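# Drive the last cover screw and rerack the screwdriver

## Task

A cover is fastened with four screws. Three are already fully seated, and each of those has an orange paint mark next to its hole. Take the hex screwdriver from the rack and screw in the unmarked fourth one from above, turning clockwise, until its head is as deep as the other three. The depth must come from turning; depth gained by pressing or striking it does not count. Then put the screwdriver back standing in the rack. At the end the hand must hold no grip on it, however light, and must not bear much of its weight, or the task fails. Release it and back the hand away.

## Robot and tools

ROBOT. One six-joint arm carries a five-finger right hand. Joint ranges in rad: shoulder pan -3.142 to 3.142; shoulder lift, wrist 1, wrist 2 and wrist 3 -6.283 to 6.283; elbow 0.000 to 3.142. The elbow cannot lock fully straight. The base may sit slightly tilted, and any mounting block or post under it is treated as part of the arm by the clearance check. Load limits: 141 N m for pan, lift and elbow, 26.3 N m for each wrist joint, and a carried object's weight adds to these.

FRAMES. Scene frame: origin on the table surface straight under the base, +z up, +y to the left when facing along +x. Hand point: fixed to the palm, 0.05 m in front of it, where the index pad meets the thumb tip when pinching. Its +z runs along the straightened fingers, +y points out of the palm, and +x runs across the palm toward the little finger. Straight fingers extend 0.06 to 0.07 m past it along +z. Across the palm the hand spans 0.08 m on the little-finger side; on the thumb side 0.02 m with the thumb turned in front of the palm, up to 0.09 m otherwise. A rigid wrist bracket on the little-finger side sits 0.03 m beyond the point along +y, reaches 0.11 m across, and can collide.

execute_actions. Argument actions: a list holding zero or one item. An empty list just reports the state. An item with rows (1 to 15 rows) and optional steps (1 to 15, default 15) runs that many 1/30 s control steps, one row per step, repeating the final row if rows run out. An item with only steps (up to 300) is a wait measured from the previous result, reply time included. Optional pictures (true/false) controls camera images.

ROW: 14 numbers, each in [-1, 1], ordered dx, dy, dz, rx, ry, rz, little, ring, middle, index, thumb_bend, thumb_turn, force_limit, speed. The first six are an offset, not a pose: expressed in the hand point's own axes and counted from the hand point pose in the latest result that reported it (before any such result in the scene, or in a later call within the same reply, from where the arm actually is at that moment). Each row is counted from that same reference, not added to the row before. Scale: 1.0 is 0.6 m or 180 degrees; rx, ry, rz form a single rotation vector. All zeros is not a hold: it pulls the hand back to the reference pose. The six hand numbers are absolute targets: for fingers and thumb_bend +1 straight, -1 fully curled; thumb_turn +1 alongside the palm, -1 across in front facing the fingers. A pinch is roughly index -0.22, thumb_bend -0.75, thumb_turn -0.57. force_limit runs linearly from about 0 N at -1 to 10 N at +1 (15 N for both thumb motors) and only halts closing. speed runs from near zero at -1 to full at +1, where a full stroke takes 0.6 s.

Per step the commanded pose is clipped to 100 mm and 16 degrees from the measured pose, then followed with about 0.17 s lag; position wins over orientation if both cannot be met. After an action the arm only finishes the last clipped pose, so read the result and send the remainder.

move. Argument target: one 14-number row, same offsets and reference as above. The hand point follows a straight path toward it, lasting 0.5 to 10 s (cut off at 10 s), taking the shorter rotation; it does not avoid obstacles and may overshoot speed near full reach. speed: 0.002 to 0.5 m/s, default 0.25; rotation limited to twice that in rad/s. stop_force (optional, 9 to 40 N, not allowed in the first 0.2 s): the path stops when the wrist sensor reads that much extra push against the motion for 2 steps, then backs up 2 steps and holds; use it only with very slow, non-rotating moves, and leave it out when pulling away from a contact. The result adds a "move:" line: done, off_target, moving, held, fault or contact (contact ranks above held, done and off_target), plus limits=paced (pose clipped) or limits=held (some steps blocked), and the distance from target.

wait: seconds 0 to 10. zoom_image: camera (cam_high, cam_low, cam_wrist) and region [x0, y0, x1, y1] in image pixels from top-left, at most 504 by 504. show_instructions: no arguments, returns reference pages. finished_scene: scene number, 1 or 2; irreversible, and the result reports success.

RESULTS. State gives end_effector_position (m) and end_effector_quat_wxyz in the scene frame, plus velocities. "Hand target" shows the pose being driven to. HELD marks steps where the row was partly withheld; "pose unreachable" means the clearance check altered it. Wrist force and torque are in hand point axes, pointing from a pressed surface into the arm; expect up to about 4 N offset, 2.4 N noise, saturation near 50 N. hand_measured, hand_stopped_by (moving, target, force, stalled, fault) and hand_load_n list the six hand motors in row order; a lost grip shows as loads near 0. Cameras: cam_high and cam_low 504x504, cam_wrist 616x616 fisheye.

GRIPPING. Turn the thumb across the palm before reaching; the hand can wrap objects 0.035 to 0.08 m wide. A motor moves only when its target changes by 0.01 or more, then locks. Close at speed -0.9 or slower for gentle grips; to release, send targets more open than hand_measured.

AVOID. Joint torque over its limit or 150 N on the arm causes a 10 s fault stop. The arm is stiff: aiming past a firm surface can fault it. Motors warn from 70 °C and brake at 85 °C. Do not drop, slam or knock anything off the table; loose items may get brief pushes. Do not press the screw down to gain depth.

Each tool is called after "Call:" as name(argument=value, ...) on one line, values as JSON.

## Session

Call:
execute_actions(actions=[])

Scene clock: 0.00 s of 13600.00 s.
end_effector_position=(+0.3290, +0.2863, +0.1252) hand_measured=(+1.000, +1.000, +1.000, +1.000, +1.000, +1.000) hand_load_n=(+0.0, +0.0, +0.0, +0.0, +0.0, +0.0) hand_stopped_by=(target, target, target, target, target, target) hand_force_limit=0.00 hand_speed=-0.80 end_effector_quat_wxyz=(-0.108, +0.679, -0.706, -0.170) end_effector_velocity=(-0.000, -0.000, -0.000) end_effector_angular_velocity=(+0.000, +0.001, -0.000)
Joint positions: [ 0.074 -1.103  1.703  1.028  1.167 -3.051]
Joint velocities: [-0.     0.001  0.001 -0.    -0.    -0.   ]
Wrist force (N, on the end effector, along its own x y z axes, offset not removed): no reading
Wrist torque (N m, same axes, about the end effector's origin, offset not removed): no reading
Hand target: +0.329, +0.286, +0.125; -0.108, +0.679, -0.706, -0.170
camera_calibration (this result's frames):
cam_wrist: T_world_to_cam=[[-0.974441, 0.186771, 0.124823, 0.262703], [0.208629, 0.546381, 0.811136, -0.324426], [0.0832953, 0.816446, -0.571382, -0.0644964], [0, 0, 0, 1]] pos_world=[0.329046, 0.180853, 0.19351]

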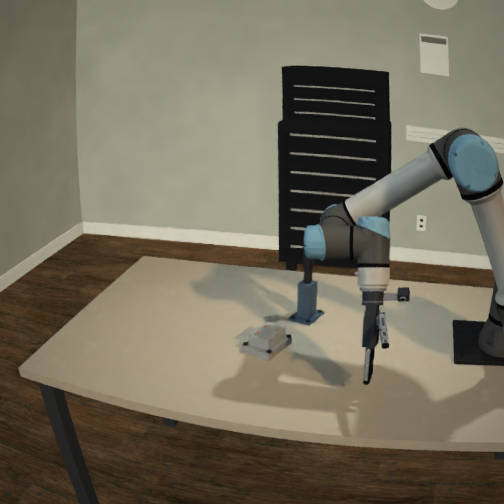

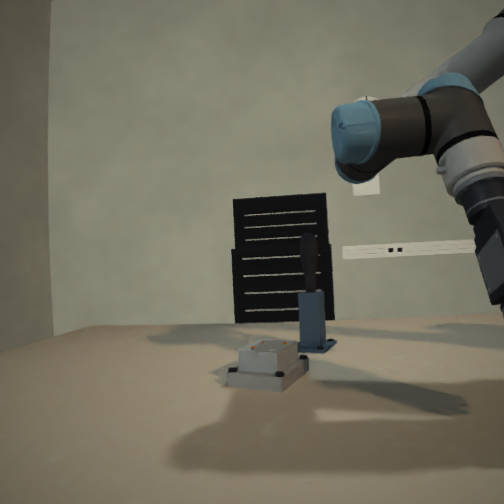

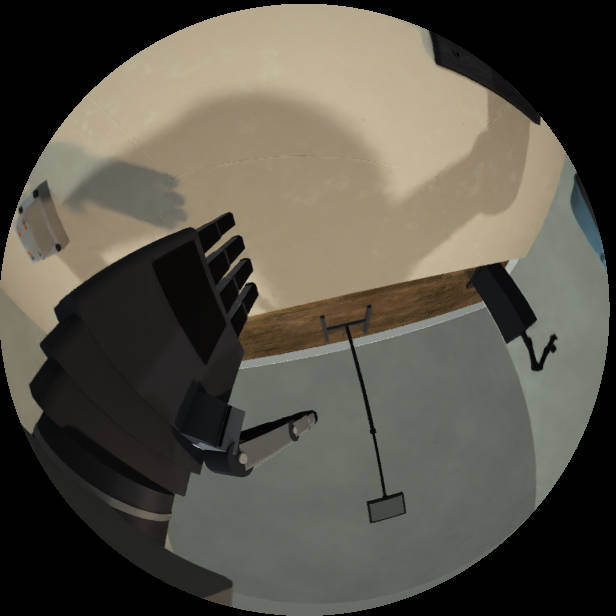

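Call:
zoom_image(camera="cam_low", region=[200,210,380,410])

Call:
zoom_image(camera="cam_high", region=[220,230,350,370])

Region (200, 210, 380, 410) of cam_low's 504x504 image, scaled by 2.520, with more detail than that image has; it fills the left 454 columns of this view, and the rest is white.

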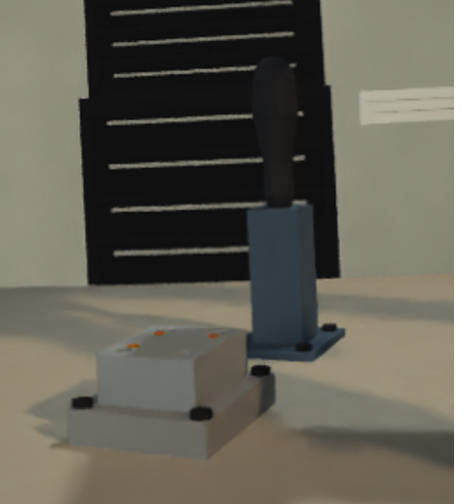

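Region (220, 230, 350, 370) of cam_high's 504x504 image, scaled by 3.600, with more detail than that image has; it fills the left 468 columns of this view, and the rest is white.

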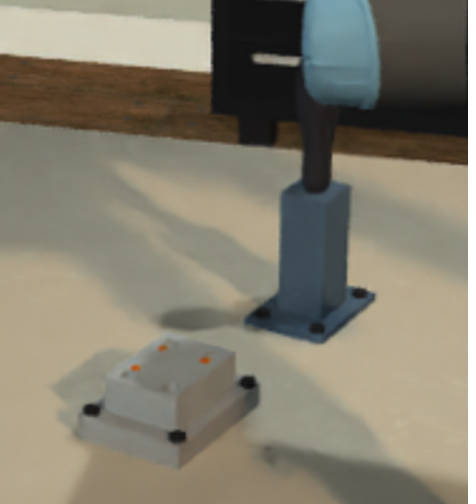

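Call:
move(target=[-0.1,-0.043,-0.452,0.4475,-0.3152,0.2683,1,1,1,1,1,1,1,0.3], speed=0.3)

Scene clock: 9.73 s of 13600.00 s.
end_effector_position=(+0.3790, +0.2364, +0.3951) hand_measured=(+1.000, +1.000, +1.000, +1.000, +1.000, +1.000) hand_load_n=(+0.0, +0.0, +0.0, +0.0, +0.0, +0.0) hand_stopped_by=(target, target, target, target, target, target) hand_force_limit=1.00 hand_speed=0.30 end_effector_quat_wxyz=(+0.707, -0.001, +0.707, +0.001) end_effector_velocity=(+0.000, +0.000, -0.000) end_effector_angular_velocity=(+0.002, -0.002, -0.013)
Joint positions: [ 0.286 -2.096  2.296 -0.2    1.843 -1.569]
Joint velocities: [ 0.021  0.011 -0.003 -0.01   0.034  0.001]
Wrist force (N, on the end effector, along its own x y z axes, offset not removed): [-0.4 3.9 1.6]
Wrist torque (N m, same axes, about the end effector's origin, offset not removed): [0.58 0.03 0.09]
Hand target: +0.379, +0.236, +0.395; +0.707, -0.000, +0.707, +0.001
Off the commanded pose: 0.000 m, 0 deg.
After step 90, 2.80 s passed at rest.
move: done
camera_calibration (this result's frames):
cam_wrist: T_world_to_cam=[[0.0304552, 0.985564, 0.166539, -0.299123], [-0.549396, -0.122685, 0.826506, -0.0871694], [0.835007, -0.116667, 0.537729, -0.376172], [0, 0, 0, 1]] pos_world=[0.275326, 0.240223, 0.32414]

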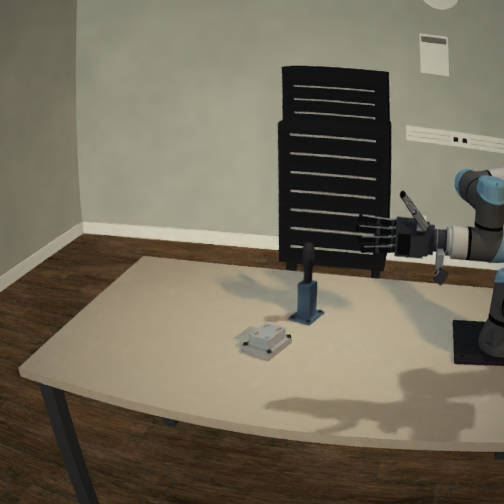

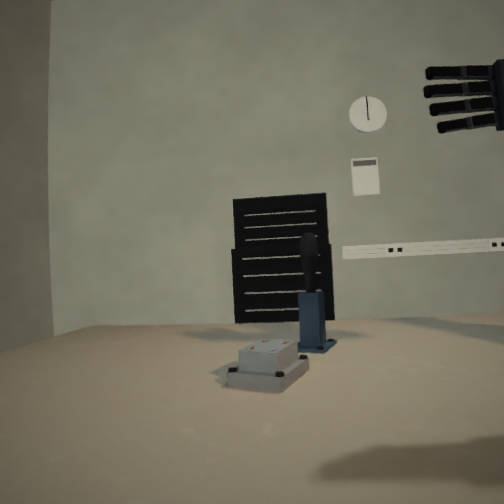

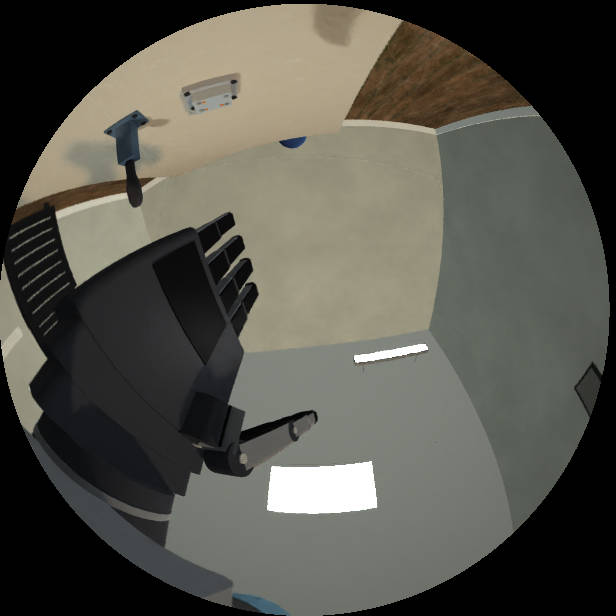

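Call:
move(target=[0.158,-0.677,0.05,0,0,0,1,1,1,1,1,1,1,0.3], speed=0.35)

Call:
move(target=[0.158,0,0.398,0,0,0,1,1,1,1,1,1,1,0.3], speed=0.3)

Scene clock: 13.20 s of 13600.00 s.
end_effector_position=(+0.4096, -0.1699, +0.3002) hand_measured=(+1.000, +1.000, +1.000, +1.000, +1.000, +1.000) hand_load_n=(+0.0, +0.0, +0.0, +0.0, +0.0, +0.0) hand_stopped_by=(target, target, target, target, target, target) hand_force_limit=1.00 hand_speed=0.30 end_effector_quat_wxyz=(+0.707, -0.001, +0.707, +0.000) end_effector_velocity=(+0.001, -0.000, +0.001) end_effector_angular_velocity=(-0.001, +0.004, +0.015)
Joint positions: [-1.452 -1.752  2.359 -0.619  0.107 -1.558]
Joint velocities: [ 0.006  0.022 -0.022  0.041 -0.009 -0.041]
Wrist force (N, on the end effector, along its own x y z axes, offset not removed): [0.9 3.9 0.2]
Wrist torque (N m, same axes, about the end effector's origin, offset not removed): [0.71 -0.15 0.17]
Hand target: +0.410, -0.170, +0.300; +0.707, -0.001, +0.707, +0.001
Off the commanded pose: 0.001 m, 0 deg.
move: done; limits=paced
camera_calibration (this result's frames):
cam_wrist: T_world_to_cam=[[0.0324023, 0.985672, 0.16553, 0.115722], [-0.550059, -0.120693, 0.826359, -0.0411336], [0.834497, -0.117827, 0.538267, -0.398275], [0, 0, 0, 1]] pos_world=[0.305984, -0.165956, 0.229214]

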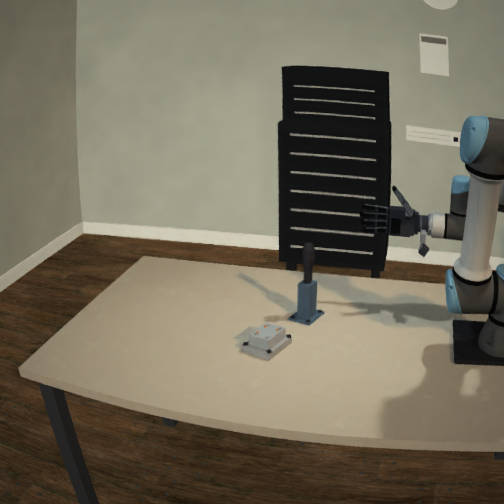

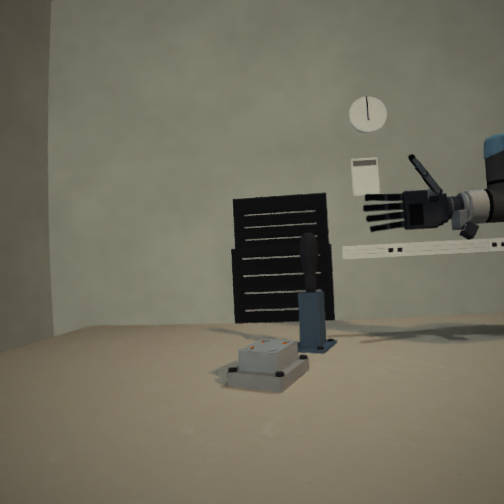

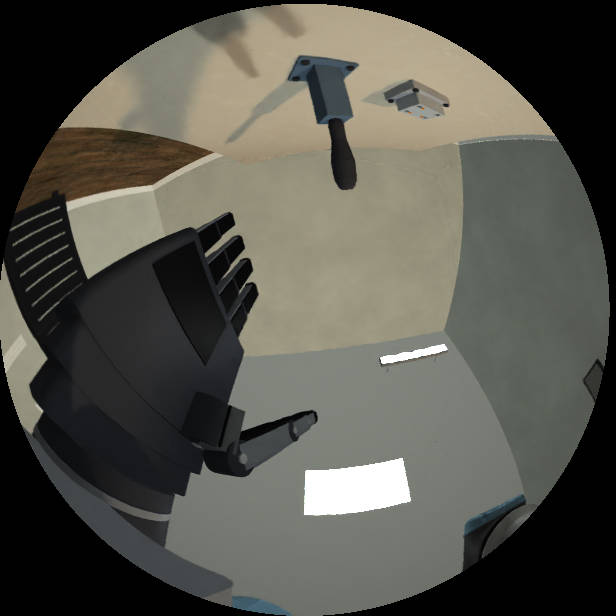

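Scene clock: 14.93 s of 13600.00 s.
end_effector_position=(+0.6482, -0.1699, +0.2058) hand_measured=(+1.000, +1.000, +1.000, +1.000, +1.000, +1.000) hand_load_n=(+0.0, +0.0, +0.0, +0.0, +0.0, +0.0) hand_stopped_by=(target, target, target, target, target, target) hand_force_limit=1.00 hand_speed=0.30 end_effector_quat_wxyz=(+0.707, -0.001, +0.707, +0.000) end_effector_velocity=(+0.003, -0.001, -0.001) end_effector_angular_velocity=(-0.000, -0.000, +0.000)
Joint positions: [-0.809 -1.15   1.974 -0.827  0.75  -1.568]
Joint velocities: [ 0.004  0.006 -0.007  0.002  0.003 -0.   ]
Wrist force (N, on the end effector, along its own x y z axes, offset not removed): [0.1 2.4 0.9]
Wrist torque (N m, same axes, about the end effector's origin, offset not removed): [0.40 -0.06 0.06]
Hand target: +0.649, -0.170, +0.206; +0.707, -0.001, +0.707, +0.000
Off the commanded pose: 0.000 m, 0 deg.
move: done
camera_calibration (this result's frames):
cam_wrist: T_world_to_cam=[[0.0322984, 0.985634, 0.165779, 0.123626], [-0.550507, -0.120895, 0.826031, 0.168503], [0.834206, -0.117942, 0.538693, -0.546475], [0, 0, 0, 1]] pos_world=[0.544641, -0.165931, 0.134699]

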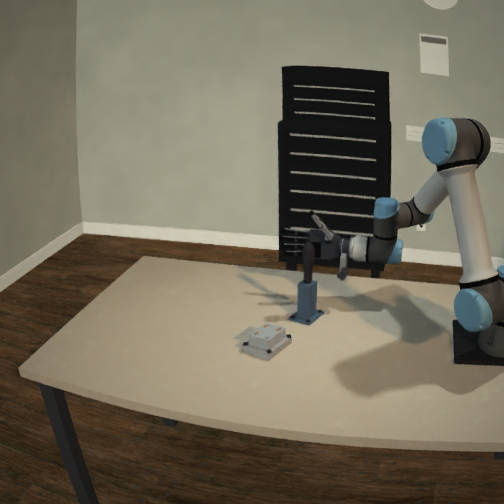

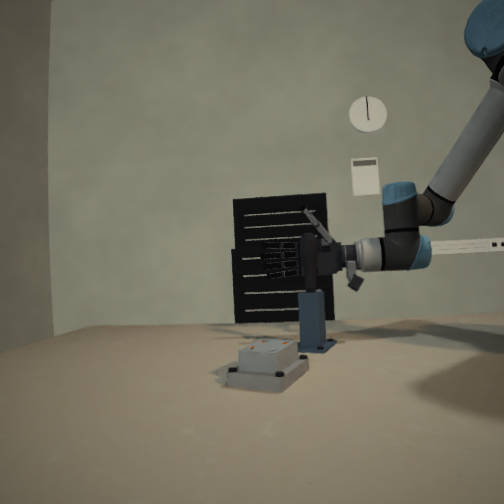

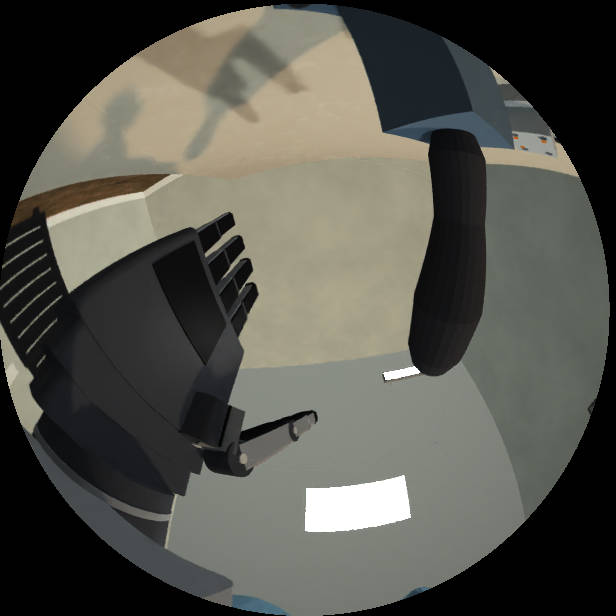

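Call:
move(target=[0.0087,0.11,0.007,0,0,0,1,1,1,1,1,1,1,0.3], speed=0.05)

Call:
zoom_image(camera="cam_low", region=[230,190,400,360])

Scene clock: 18.80 s of 13600.00 s.
end_effector_position=(+0.6524, -0.1043, +0.2005) hand_measured=(+1.000, +1.000, +1.000, +1.000, +1.000, +1.000) hand_load_n=(+0.0, +0.0, +0.0, +0.0, +0.0, +0.0) hand_stopped_by=(target, target, target, target, target, target) hand_force_limit=1.00 hand_speed=0.30 end_effector_quat_wxyz=(+0.707, -0.001, +0.707, +0.000) end_effector_velocity=(+0.000, +0.003, -0.000) end_effector_angular_velocity=(-0.000, -0.000, +0.001)
Joint positions: [-0.691 -1.186  2.053 -0.869  0.868 -1.568]
Joint velocities: [ 0.005 -0.001  0.003 -0.003  0.004  0.   ]
Wrist force (N, on the end effector, along its own x y z axes, offset not removed): [1.1 2.5 1.3]
Wrist torque (N m, same axes, about the end effector's origin, offset not removed): [0.43 -0.15 0.19]
Hand target: +0.652, -0.104, +0.201; +0.708, -0.001, +0.707, +0.000
Off the commanded pose: 0.000 m, 0 deg.
move: done
camera_calibration (this result's frames):
cam_wrist: T_world_to_cam=[[0.0322391, 0.985641, 0.165751, 0.059676], [-0.550544, -0.120898, 0.826005, 0.183097], [0.834183, -0.117883, 0.538741, -0.539395], [0, 0, 0, 1]] pos_world=[0.548833, -0.100268, 0.129463]

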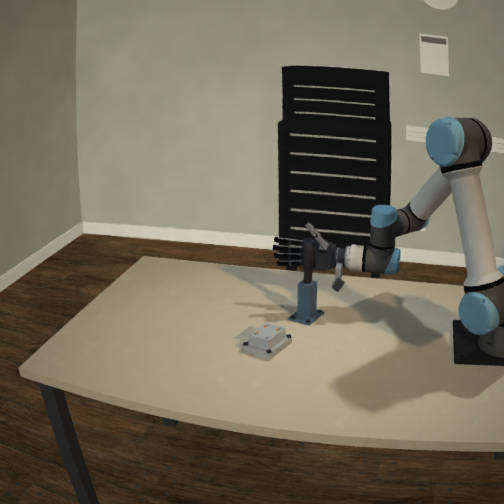

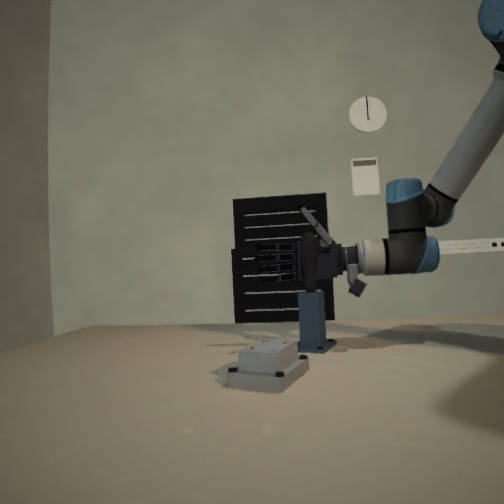

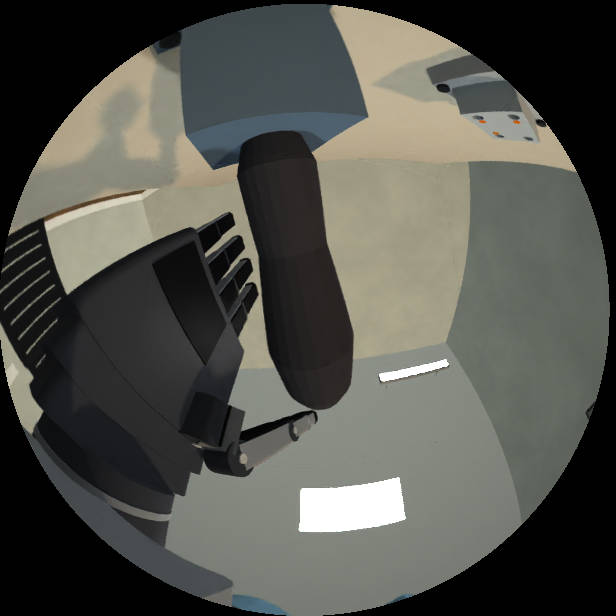

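Region (230, 190, 400, 360) of cam_low's 504x504 image, scaled by 2.965, with more detail than that image has.

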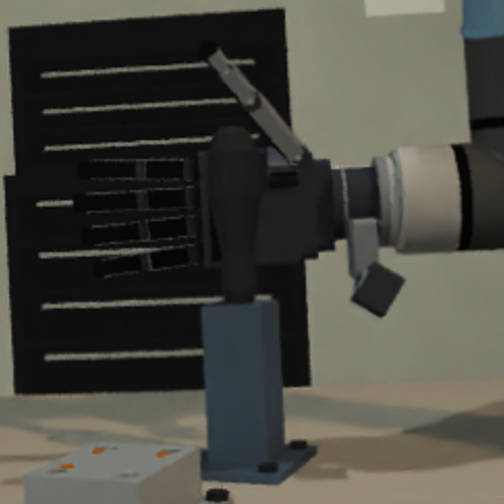

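Call:
move(target=[0,0.045,0.003,0,0,0,1,1,1,1,1,1,1,0.3], speed=0.02, stop_force=9)

Scene clock: 21.47 s of 13600.00 s.
end_effector_position=(+0.6542, -0.0776, +0.2005) hand_measured=(+1.000, +1.000, +1.000, +1.000, +1.000, +1.000) hand_load_n=(+0.0, +0.0, +0.0, +0.0, +0.0, +0.0) hand_stopped_by=(target, target, target, target, target, target) hand_force_limit=1.00 hand_speed=0.30 end_effector_quat_wxyz=(+0.708, -0.001, +0.707, +0.000) end_effector_velocity=(+0.000, +0.003, -0.000) end_effector_angular_velocity=(-0.000, -0.000, +0.001)
Joint positions: [-0.637 -1.2    2.075 -0.878  0.922 -1.568]
Joint velocities: [ 0.005 -0.001  0.002 -0.001  0.004 -0.   ]
Wrist force (N, on the end effector, along its own x y z axes, offset not removed): [-0.5 2.3 0.0]
Wrist torque (N m, same axes, about the end effector's origin, offset not removed): [0.48 0.06 0.06]
Hand target: +0.654, -0.077, +0.201; +0.708, -0.001, +0.707, +0.000
Off the commanded pose: 0.000 m, 0 deg.
move: done
camera_calibration (this result's frames):
cam_wrist: T_world_to_cam=[[0.0322059, 0.985636, 0.165787, 0.0333182], [-0.550561, -0.120944, 0.825987, 0.187328], [0.834173, -0.117877, 0.538758, -0.537721], [0, 0, 0, 1]] pos_world=[0.550615, -0.0735686, 0.129447]

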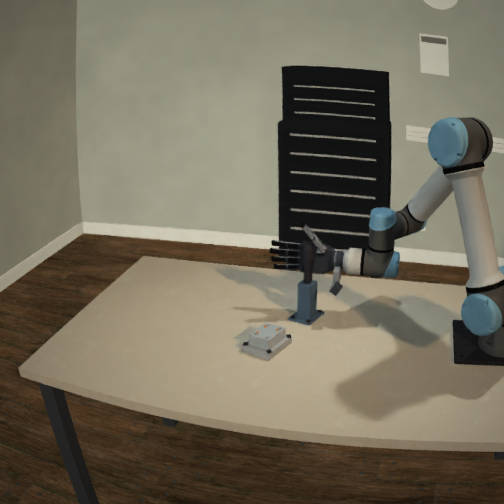

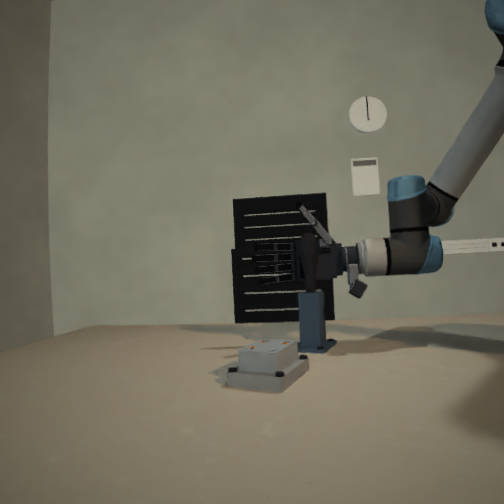

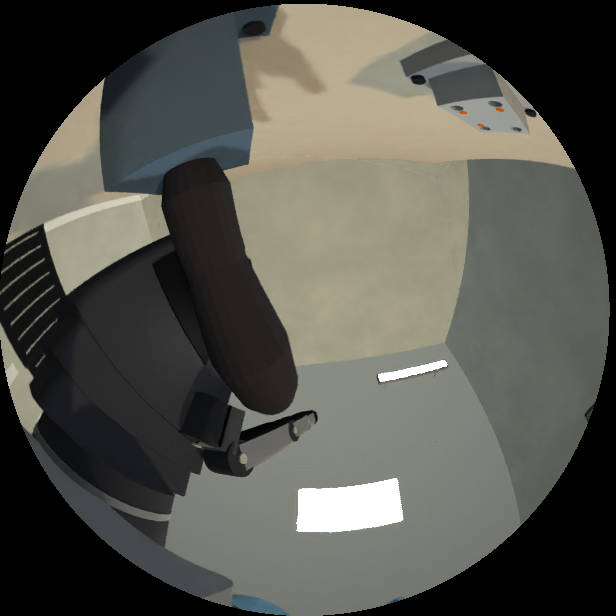

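Similar to scene 1's grasp pose; closing.

Call:
move(target=[0,0,0,0,0,0,-1,-1,-1,-1,1,1,1,0.3])

Call:
move(target=[0,0,0,0,0,0,-0.9,-0.9,-0.88,-0.9,1,1,1,0.3])

Call:
move(target=[0,0,0,0,0,0,-1,-1,-1,-1,1,1,1,0.3])

Scene clock: 23.40 s of 13600.00 s.
end_effector_position=(+0.6542, -0.0775, +0.2005) hand_measured=(-1.000, -1.000, -0.972, -0.992, +1.000, +1.000) hand_load_n=(+0.0, +2.0, +10.5, +9.5, +0.0, +0.0) hand_stopped_by=(target, target, force, force, target, target) hand_force_limit=1.00 hand_speed=0.30 end_effector_quat_wxyz=(+0.708, -0.001, +0.707, +0.000) end_effector_velocity=(+0.000, +0.000, +0.000) end_effector_angular_velocity=(+0.000, +0.001, +0.000)
Joint positions: [-0.637 -1.2    2.075 -0.878  0.922 -1.568]
Joint velocities: [ 0.    -0.    -0.     0.001  0.    -0.   ]
Wrist force (N, on the end effector, along its own x y z axes, offset not removed): [-2.4 4.1 4.5]
Wrist torque (N m, same axes, about the end effector's origin, offset not removed): [0.44 0.01 0.13]
Hand target: +0.654, -0.078, +0.201; +0.708, -0.001, +0.707, +0.000
Off the commanded pose: 0.000 m, 0 deg.
move: done
camera_calibration (this result's frames):
cam_wrist: T_world_to_cam=[[0.0321684, 0.985644, 0.165742, 0.0333401], [-0.550609, -0.12092, 0.825959, 0.187358], [0.834143, -0.117829, 0.538815, -0.537717], [0, 0, 0, 1]] pos_world=[0.550621, -0.0735648, 0.129454]

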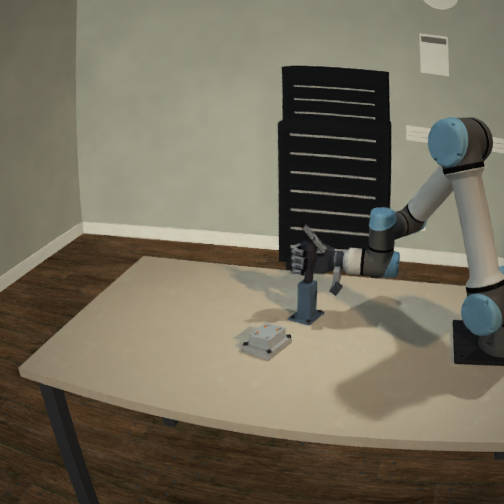

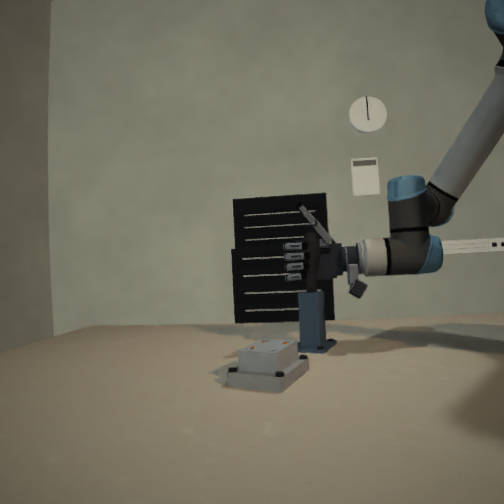

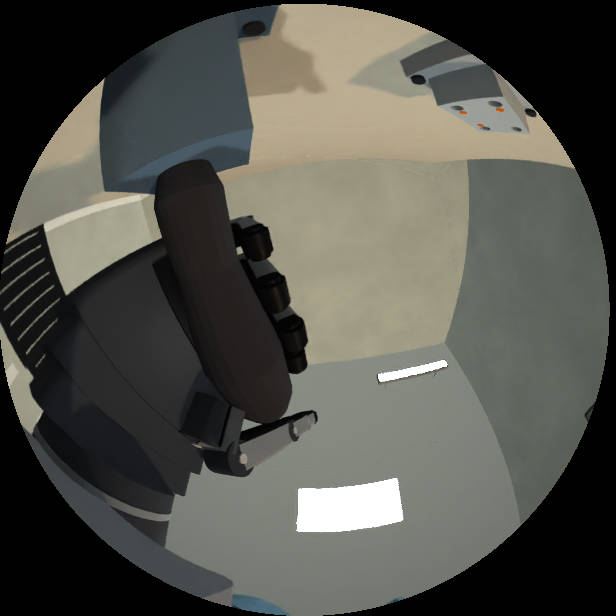

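Scene clock: 23.90 s of 13600.00 s.
end_effector_position=(+0.6542, -0.0776, +0.2005) hand_measured=(-0.900, -0.900, -0.880, -0.900, +1.000, +1.000) hand_load_n=(+0.0, +0.0, +0.0, +0.0, +0.0, +0.0) hand_stopped_by=(target, target, target, target, target, target) hand_force_limit=1.00 hand_speed=0.30 end_effector_quat_wxyz=(+0.708, -0.001, +0.707, +0.000) end_effector_velocity=(-0.000, +0.000, -0.000) end_effector_angular_velocity=(+0.000, +0.001, -0.000)
Joint positions: [-0.637 -1.2    2.075 -0.878  0.922 -1.568]
Joint velocities: [0. 0. 0. 0. 0. 0.]
Wrist force (N, on the end effector, along its own x y z axes, offset not removed): [0.2 2.2 1.5]
Wrist torque (N m, same axes, about the end effector's origin, offset not removed): [0.32 -0.09 0.10]
Hand target: +0.654, -0.078, +0.201; +0.708, -0.001, +0.707, +0.000
Off the commanded pose: 0.000 m, 0 deg.
move: done
camera_calibration (this result's frames):
cam_wrist: T_world_to_cam=[[0.0321934, 0.985635, 0.165793, 0.0333219], [-0.550552, -0.120957, 0.825992, 0.187323], [0.83418, -0.117869, 0.538749, -0.537718], [0, 0, 0, 1]] pos_world=[0.550612, -0.0735657, 0.129444]

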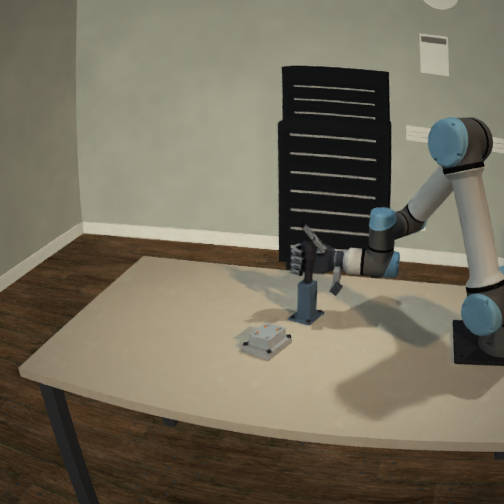

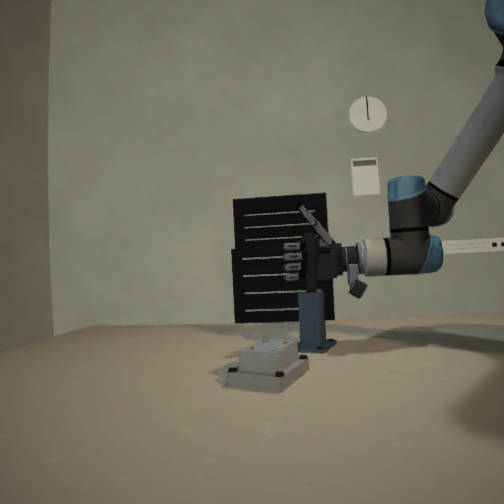

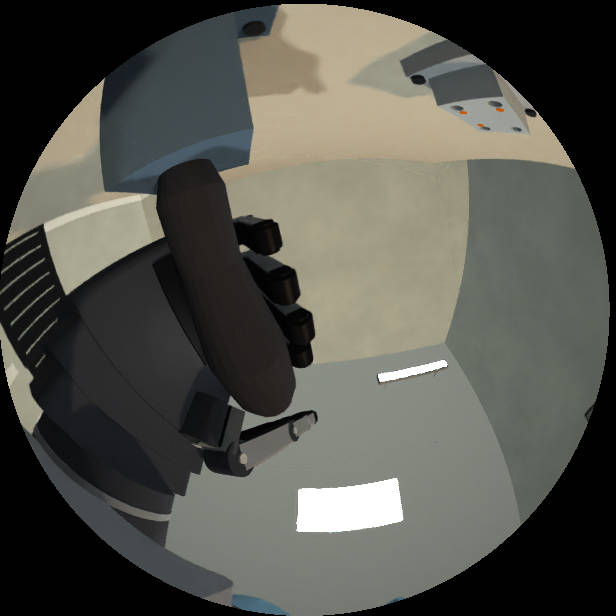

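Scene clock: 24.40 s of 13600.00 s.
end_effector_position=(+0.6542, -0.0776, +0.2005) hand_measured=(-1.000, -1.000, -0.976, -0.996, +1.000, +1.000) hand_load_n=(+0.0, +1.5, +11.5, +10.5, +0.0, +0.0) hand_stopped_by=(target, target, force, force, target, target) hand_force_limit=1.00 hand_speed=0.30 end_effector_quat_wxyz=(+0.708, -0.001, +0.707, +0.000) end_effector_velocity=(+0.000, +0.000, -0.000) end_effector_angular_velocity=(-0.000, -0.000, +0.001)
Joint positions: [-0.637 -1.2    2.075 -0.878  0.922 -1.568]
Joint velocities: [ 0.     0.     0.    -0.001 -0.    -0.   ]
Wrist force (N, on the end effector, along its own x y z axes, offset not removed): [-7.3 4.0 4.9]
Wrist torque (N m, same axes, about the end effector's origin, offset not removed): [0.30 0.27 -0.09]
Hand target: +0.654, -0.078, +0.201; +0.708, -0.001, +0.707, +0.000
Off the commanded pose: 0.000 m, 0 deg.
move: done
camera_calibration (this result's frames):
cam_wrist: T_world_to_cam=[[0.032189, 0.985638, 0.165775, 0.0333334], [-0.550573, -0.120941, 0.82598, 0.187334], [0.834166, -0.117859, 0.538773, -0.537729], [0, 0, 0, 1]] pos_world=[0.550623, -0.0735743, 0.129455]

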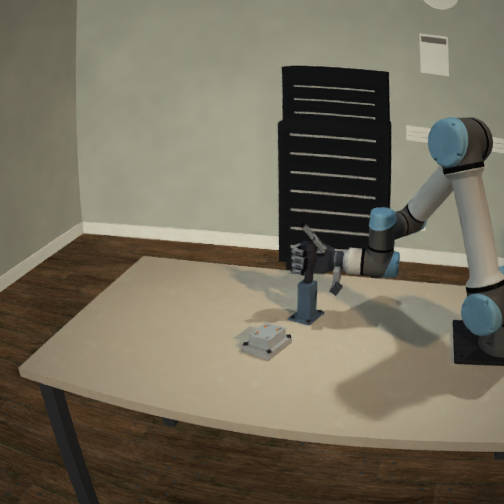

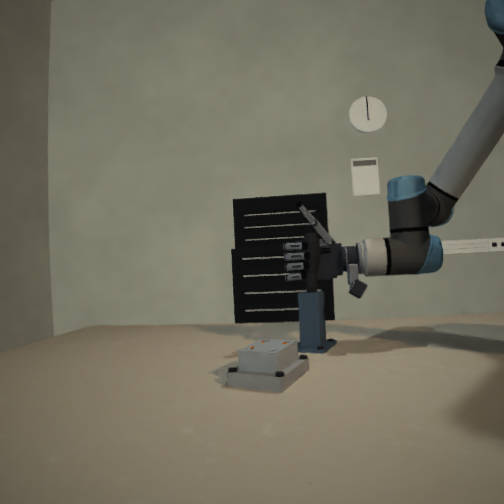

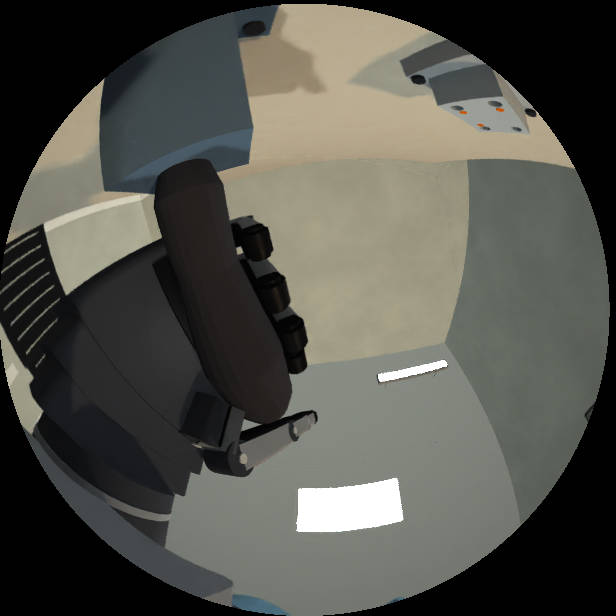

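Call:
move(target=[-0.21,0,0,0,0,0,-1,-1,-1,-1,1,1,1,0.3], speed=0.08)

Call:
move(target=[0,0.39,0.083,0,0,0,-1,-1,-1,-1,1,1,1,0.3], speed=0.2)

Call:
move(target=[0.075,0,0,0,0,0,-1,-1,-1,-1,1,1,1,0.3], speed=0.08)

Call:
zoom_image(camera="cam_low", region=[190,250,340,400])

Call:
zoom_image(camera="cam_high", region=[220,270,320,370])

Scene clock: 28.47 s of 13600.00 s.
end_effector_position=(+0.6541, -0.0774, +0.3262) hand_measured=(-1.000, -1.000, -0.976, -0.996, +1.000, +1.000) hand_load_n=(+0.0, +1.0, +10.0, +8.5, +0.0, +0.0) hand_stopped_by=(target, target, force, force, target, target) hand_force_limit=1.00 hand_speed=0.30 end_effector_quat_wxyz=(+0.708, -0.001, +0.707, +0.000) end_effector_velocity=(+0.000, +0.001, +0.004) end_effector_angular_velocity=(-0.001, +0.000, +0.002)
Joint positions: [-0.637 -1.412  1.944 -0.535  0.922 -1.568]
Joint velocities: [ 0.    -0.004 -0.006  0.01  -0.002 -0.001]
Wrist force (N, on the end effector, along its own x y z axes, offset not removed): [0.4 3.3 0.9]
Wrist torque (N m, same axes, about the end effector's origin, offset not removed): [0.59 0.08 0.09]
Hand target: +0.654, -0.077, +0.327; +0.708, -0.001, +0.707, +0.000
Off the commanded pose: 0.000 m, 0 deg.
move: done
camera_calibration (this result's frames):
cam_wrist: T_world_to_cam=[[0.0321574, 0.985631, 0.165826, 0.0123504], [-0.550685, -0.120986, 0.825899, 0.0836124], [0.834093, -0.117877, 0.538881, -0.605287], [0, 0, 0, 1]] pos_world=[0.550513, -0.0734063, 0.255074]

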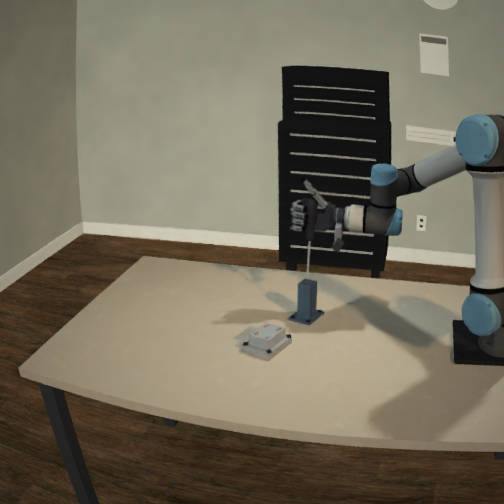

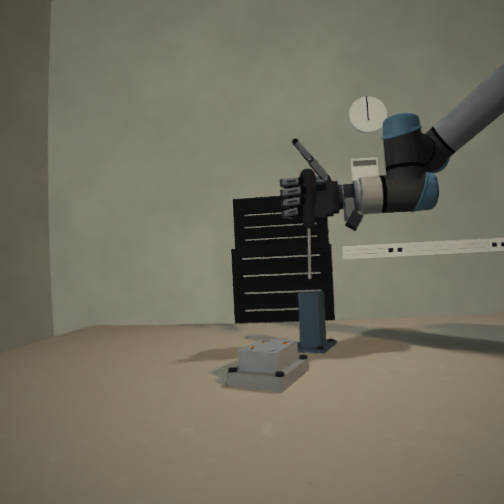

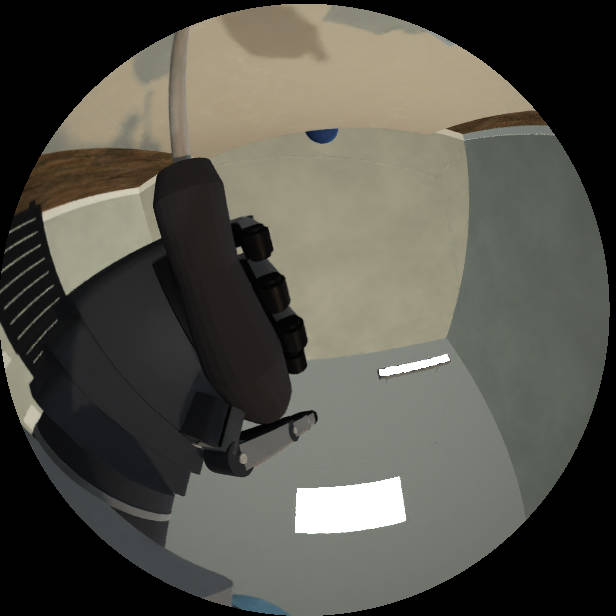

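Scene clock: 30.33 s of 13600.00 s.
end_effector_position=(+0.7037, +0.1564, +0.3261) hand_measured=(-1.000, -1.000, -0.976, -0.996, +1.000, +1.000) hand_load_n=(+0.0, +1.0, +10.0, +8.5, +0.0, +0.0) hand_stopped_by=(target, target, force, force, target, target) hand_force_limit=1.00 hand_speed=0.30 end_effector_quat_wxyz=(+0.708, -0.001, +0.707, +0.000) end_effector_velocity=(+0.001, +0.002, +0.000) end_effector_angular_velocity=(+0.000, -0.000, -0.003)
Joint positions: [-0.074 -1.33   1.841 -0.514  1.485 -1.569]
Joint velocities: [ 0.007  0.004 -0.006  0.001  0.009  0.   ]
Wrist force (N, on the end effector, along its own x y z axes, offset not removed): [2.0 2.2 0.9]
Wrist torque (N m, same axes, about the end effector's origin, offset not removed): [0.38 -0.30 0.17]
Hand target: +0.704, +0.157, +0.326; +0.708, -0.001, +0.707, +0.000
Off the commanded pose: 0.000 m, 0 deg.
move: done
camera_calibration (this result's frames):
cam_wrist: T_world_to_cam=[[0.0319191, 0.985592, 0.1661, -0.21955], [-0.550839, -0.121322, 0.825746, 0.139489], [0.834001, -0.117851, 0.53903, -0.619067], [0, 0, 0, 1]] pos_world=[0.600146, 0.160352, 0.25498]

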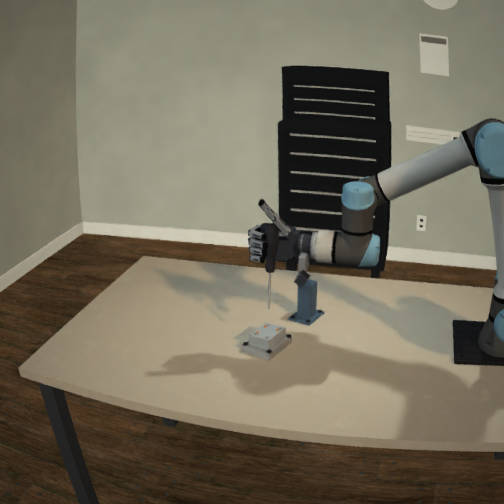

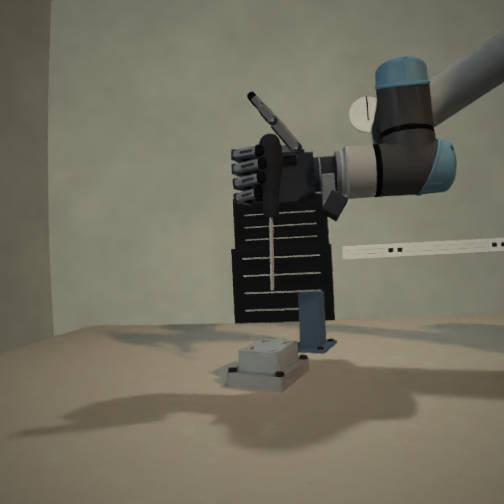

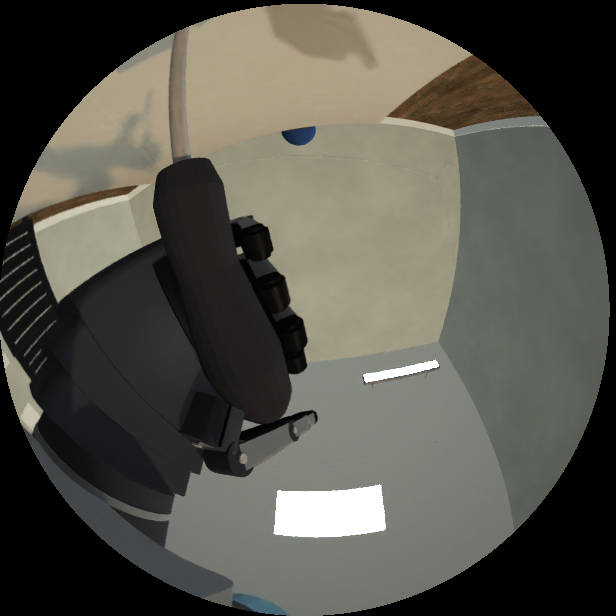

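Scene clock: 31.40 s of 13600.00 s.
end_effector_position=(+0.7037, +0.1563, +0.2814) hand_measured=(-1.000, -1.000, -0.976, -0.996, +1.000, +1.000) hand_load_n=(+0.0, +1.0, +10.0, +8.5, +0.0, +0.0) hand_stopped_by=(target, target, force, force, target, target) hand_force_limit=1.00 hand_speed=0.30 end_effector_quat_wxyz=(+0.708, -0.001, +0.707, +0.000) end_effector_velocity=(+0.000, +0.000, -0.003) end_effector_angular_velocity=(-0.000, -0.000, -0.000)
Joint positions: [-0.074 -1.27   1.897 -0.629  1.485 -1.569]
Joint velocities: [ 0.     0.004  0.002 -0.007  0.    -0.   ]
Wrist force (N, on the end effector, along its own x y z axes, offset not removed): [1.7 2.0 1.8]
Wrist torque (N m, same axes, about the end effector's origin, offset not removed): [0.29 -0.24 0.08]
Hand target: +0.704, +0.156, +0.281; +0.708, -0.001, +0.707, +0.000
Off the commanded pose: 0.000 m, 0 deg.
move: done
camera_calibration (this result's frames):
cam_wrist: T_world_to_cam=[[0.0318612, 0.985593, 0.166103, -0.212064], [-0.550776, -0.121365, 0.825782, 0.176359], [0.834045, -0.117796, 0.538974, -0.595034], [0, 0, 0, 1]] pos_world=[0.600176, 0.16032, 0.210298]

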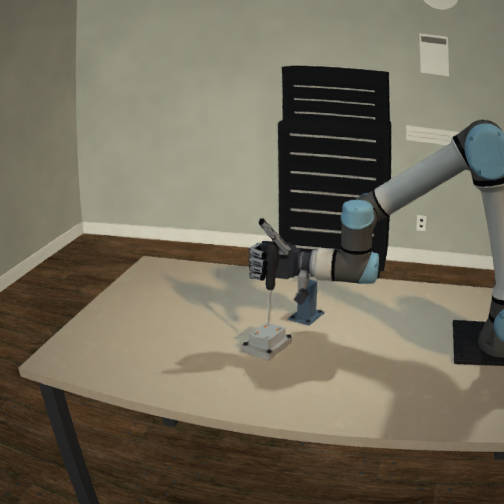

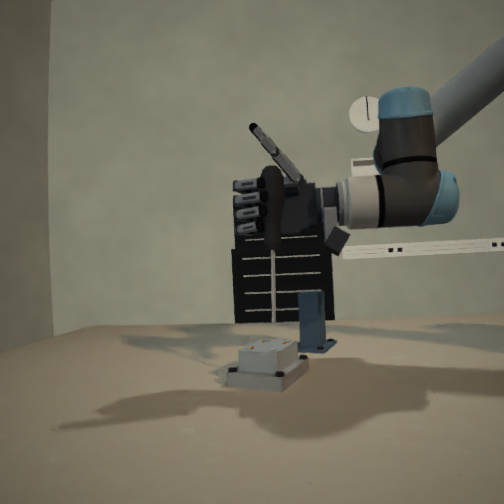

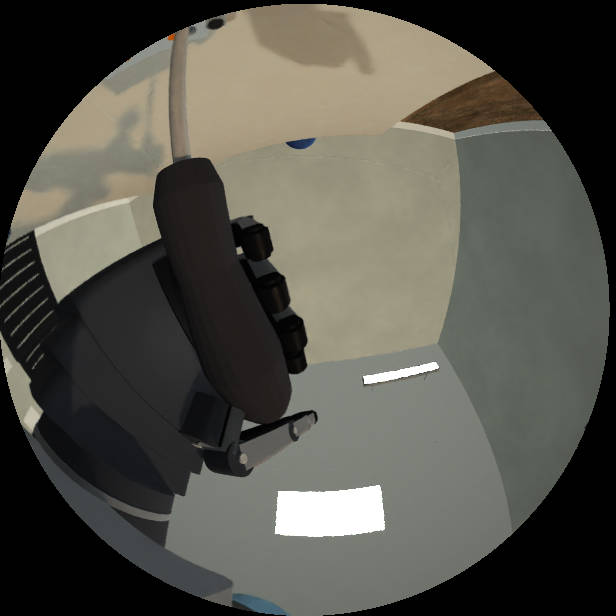

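Region (190, 250, 340, 400) of cam_low's 504x504 image, scaled by 3.360, with more detail than that image has.

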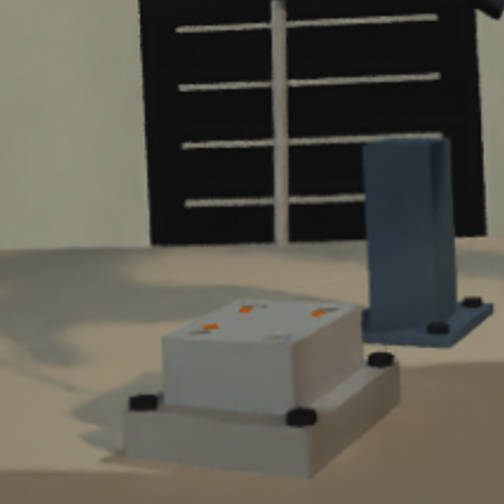

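Region (220, 270, 320, 370) of cam_high's 504x504 image, scaled by 5.040, with more detail than that image has.

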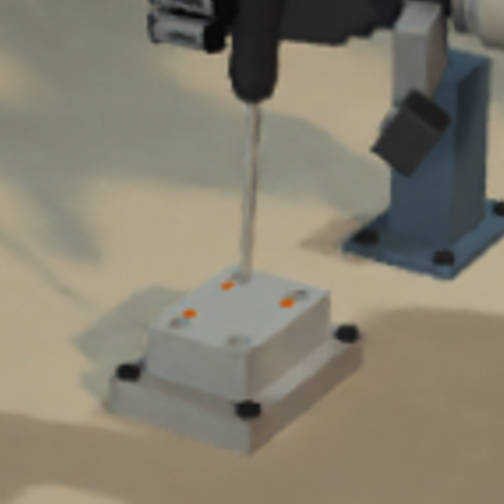

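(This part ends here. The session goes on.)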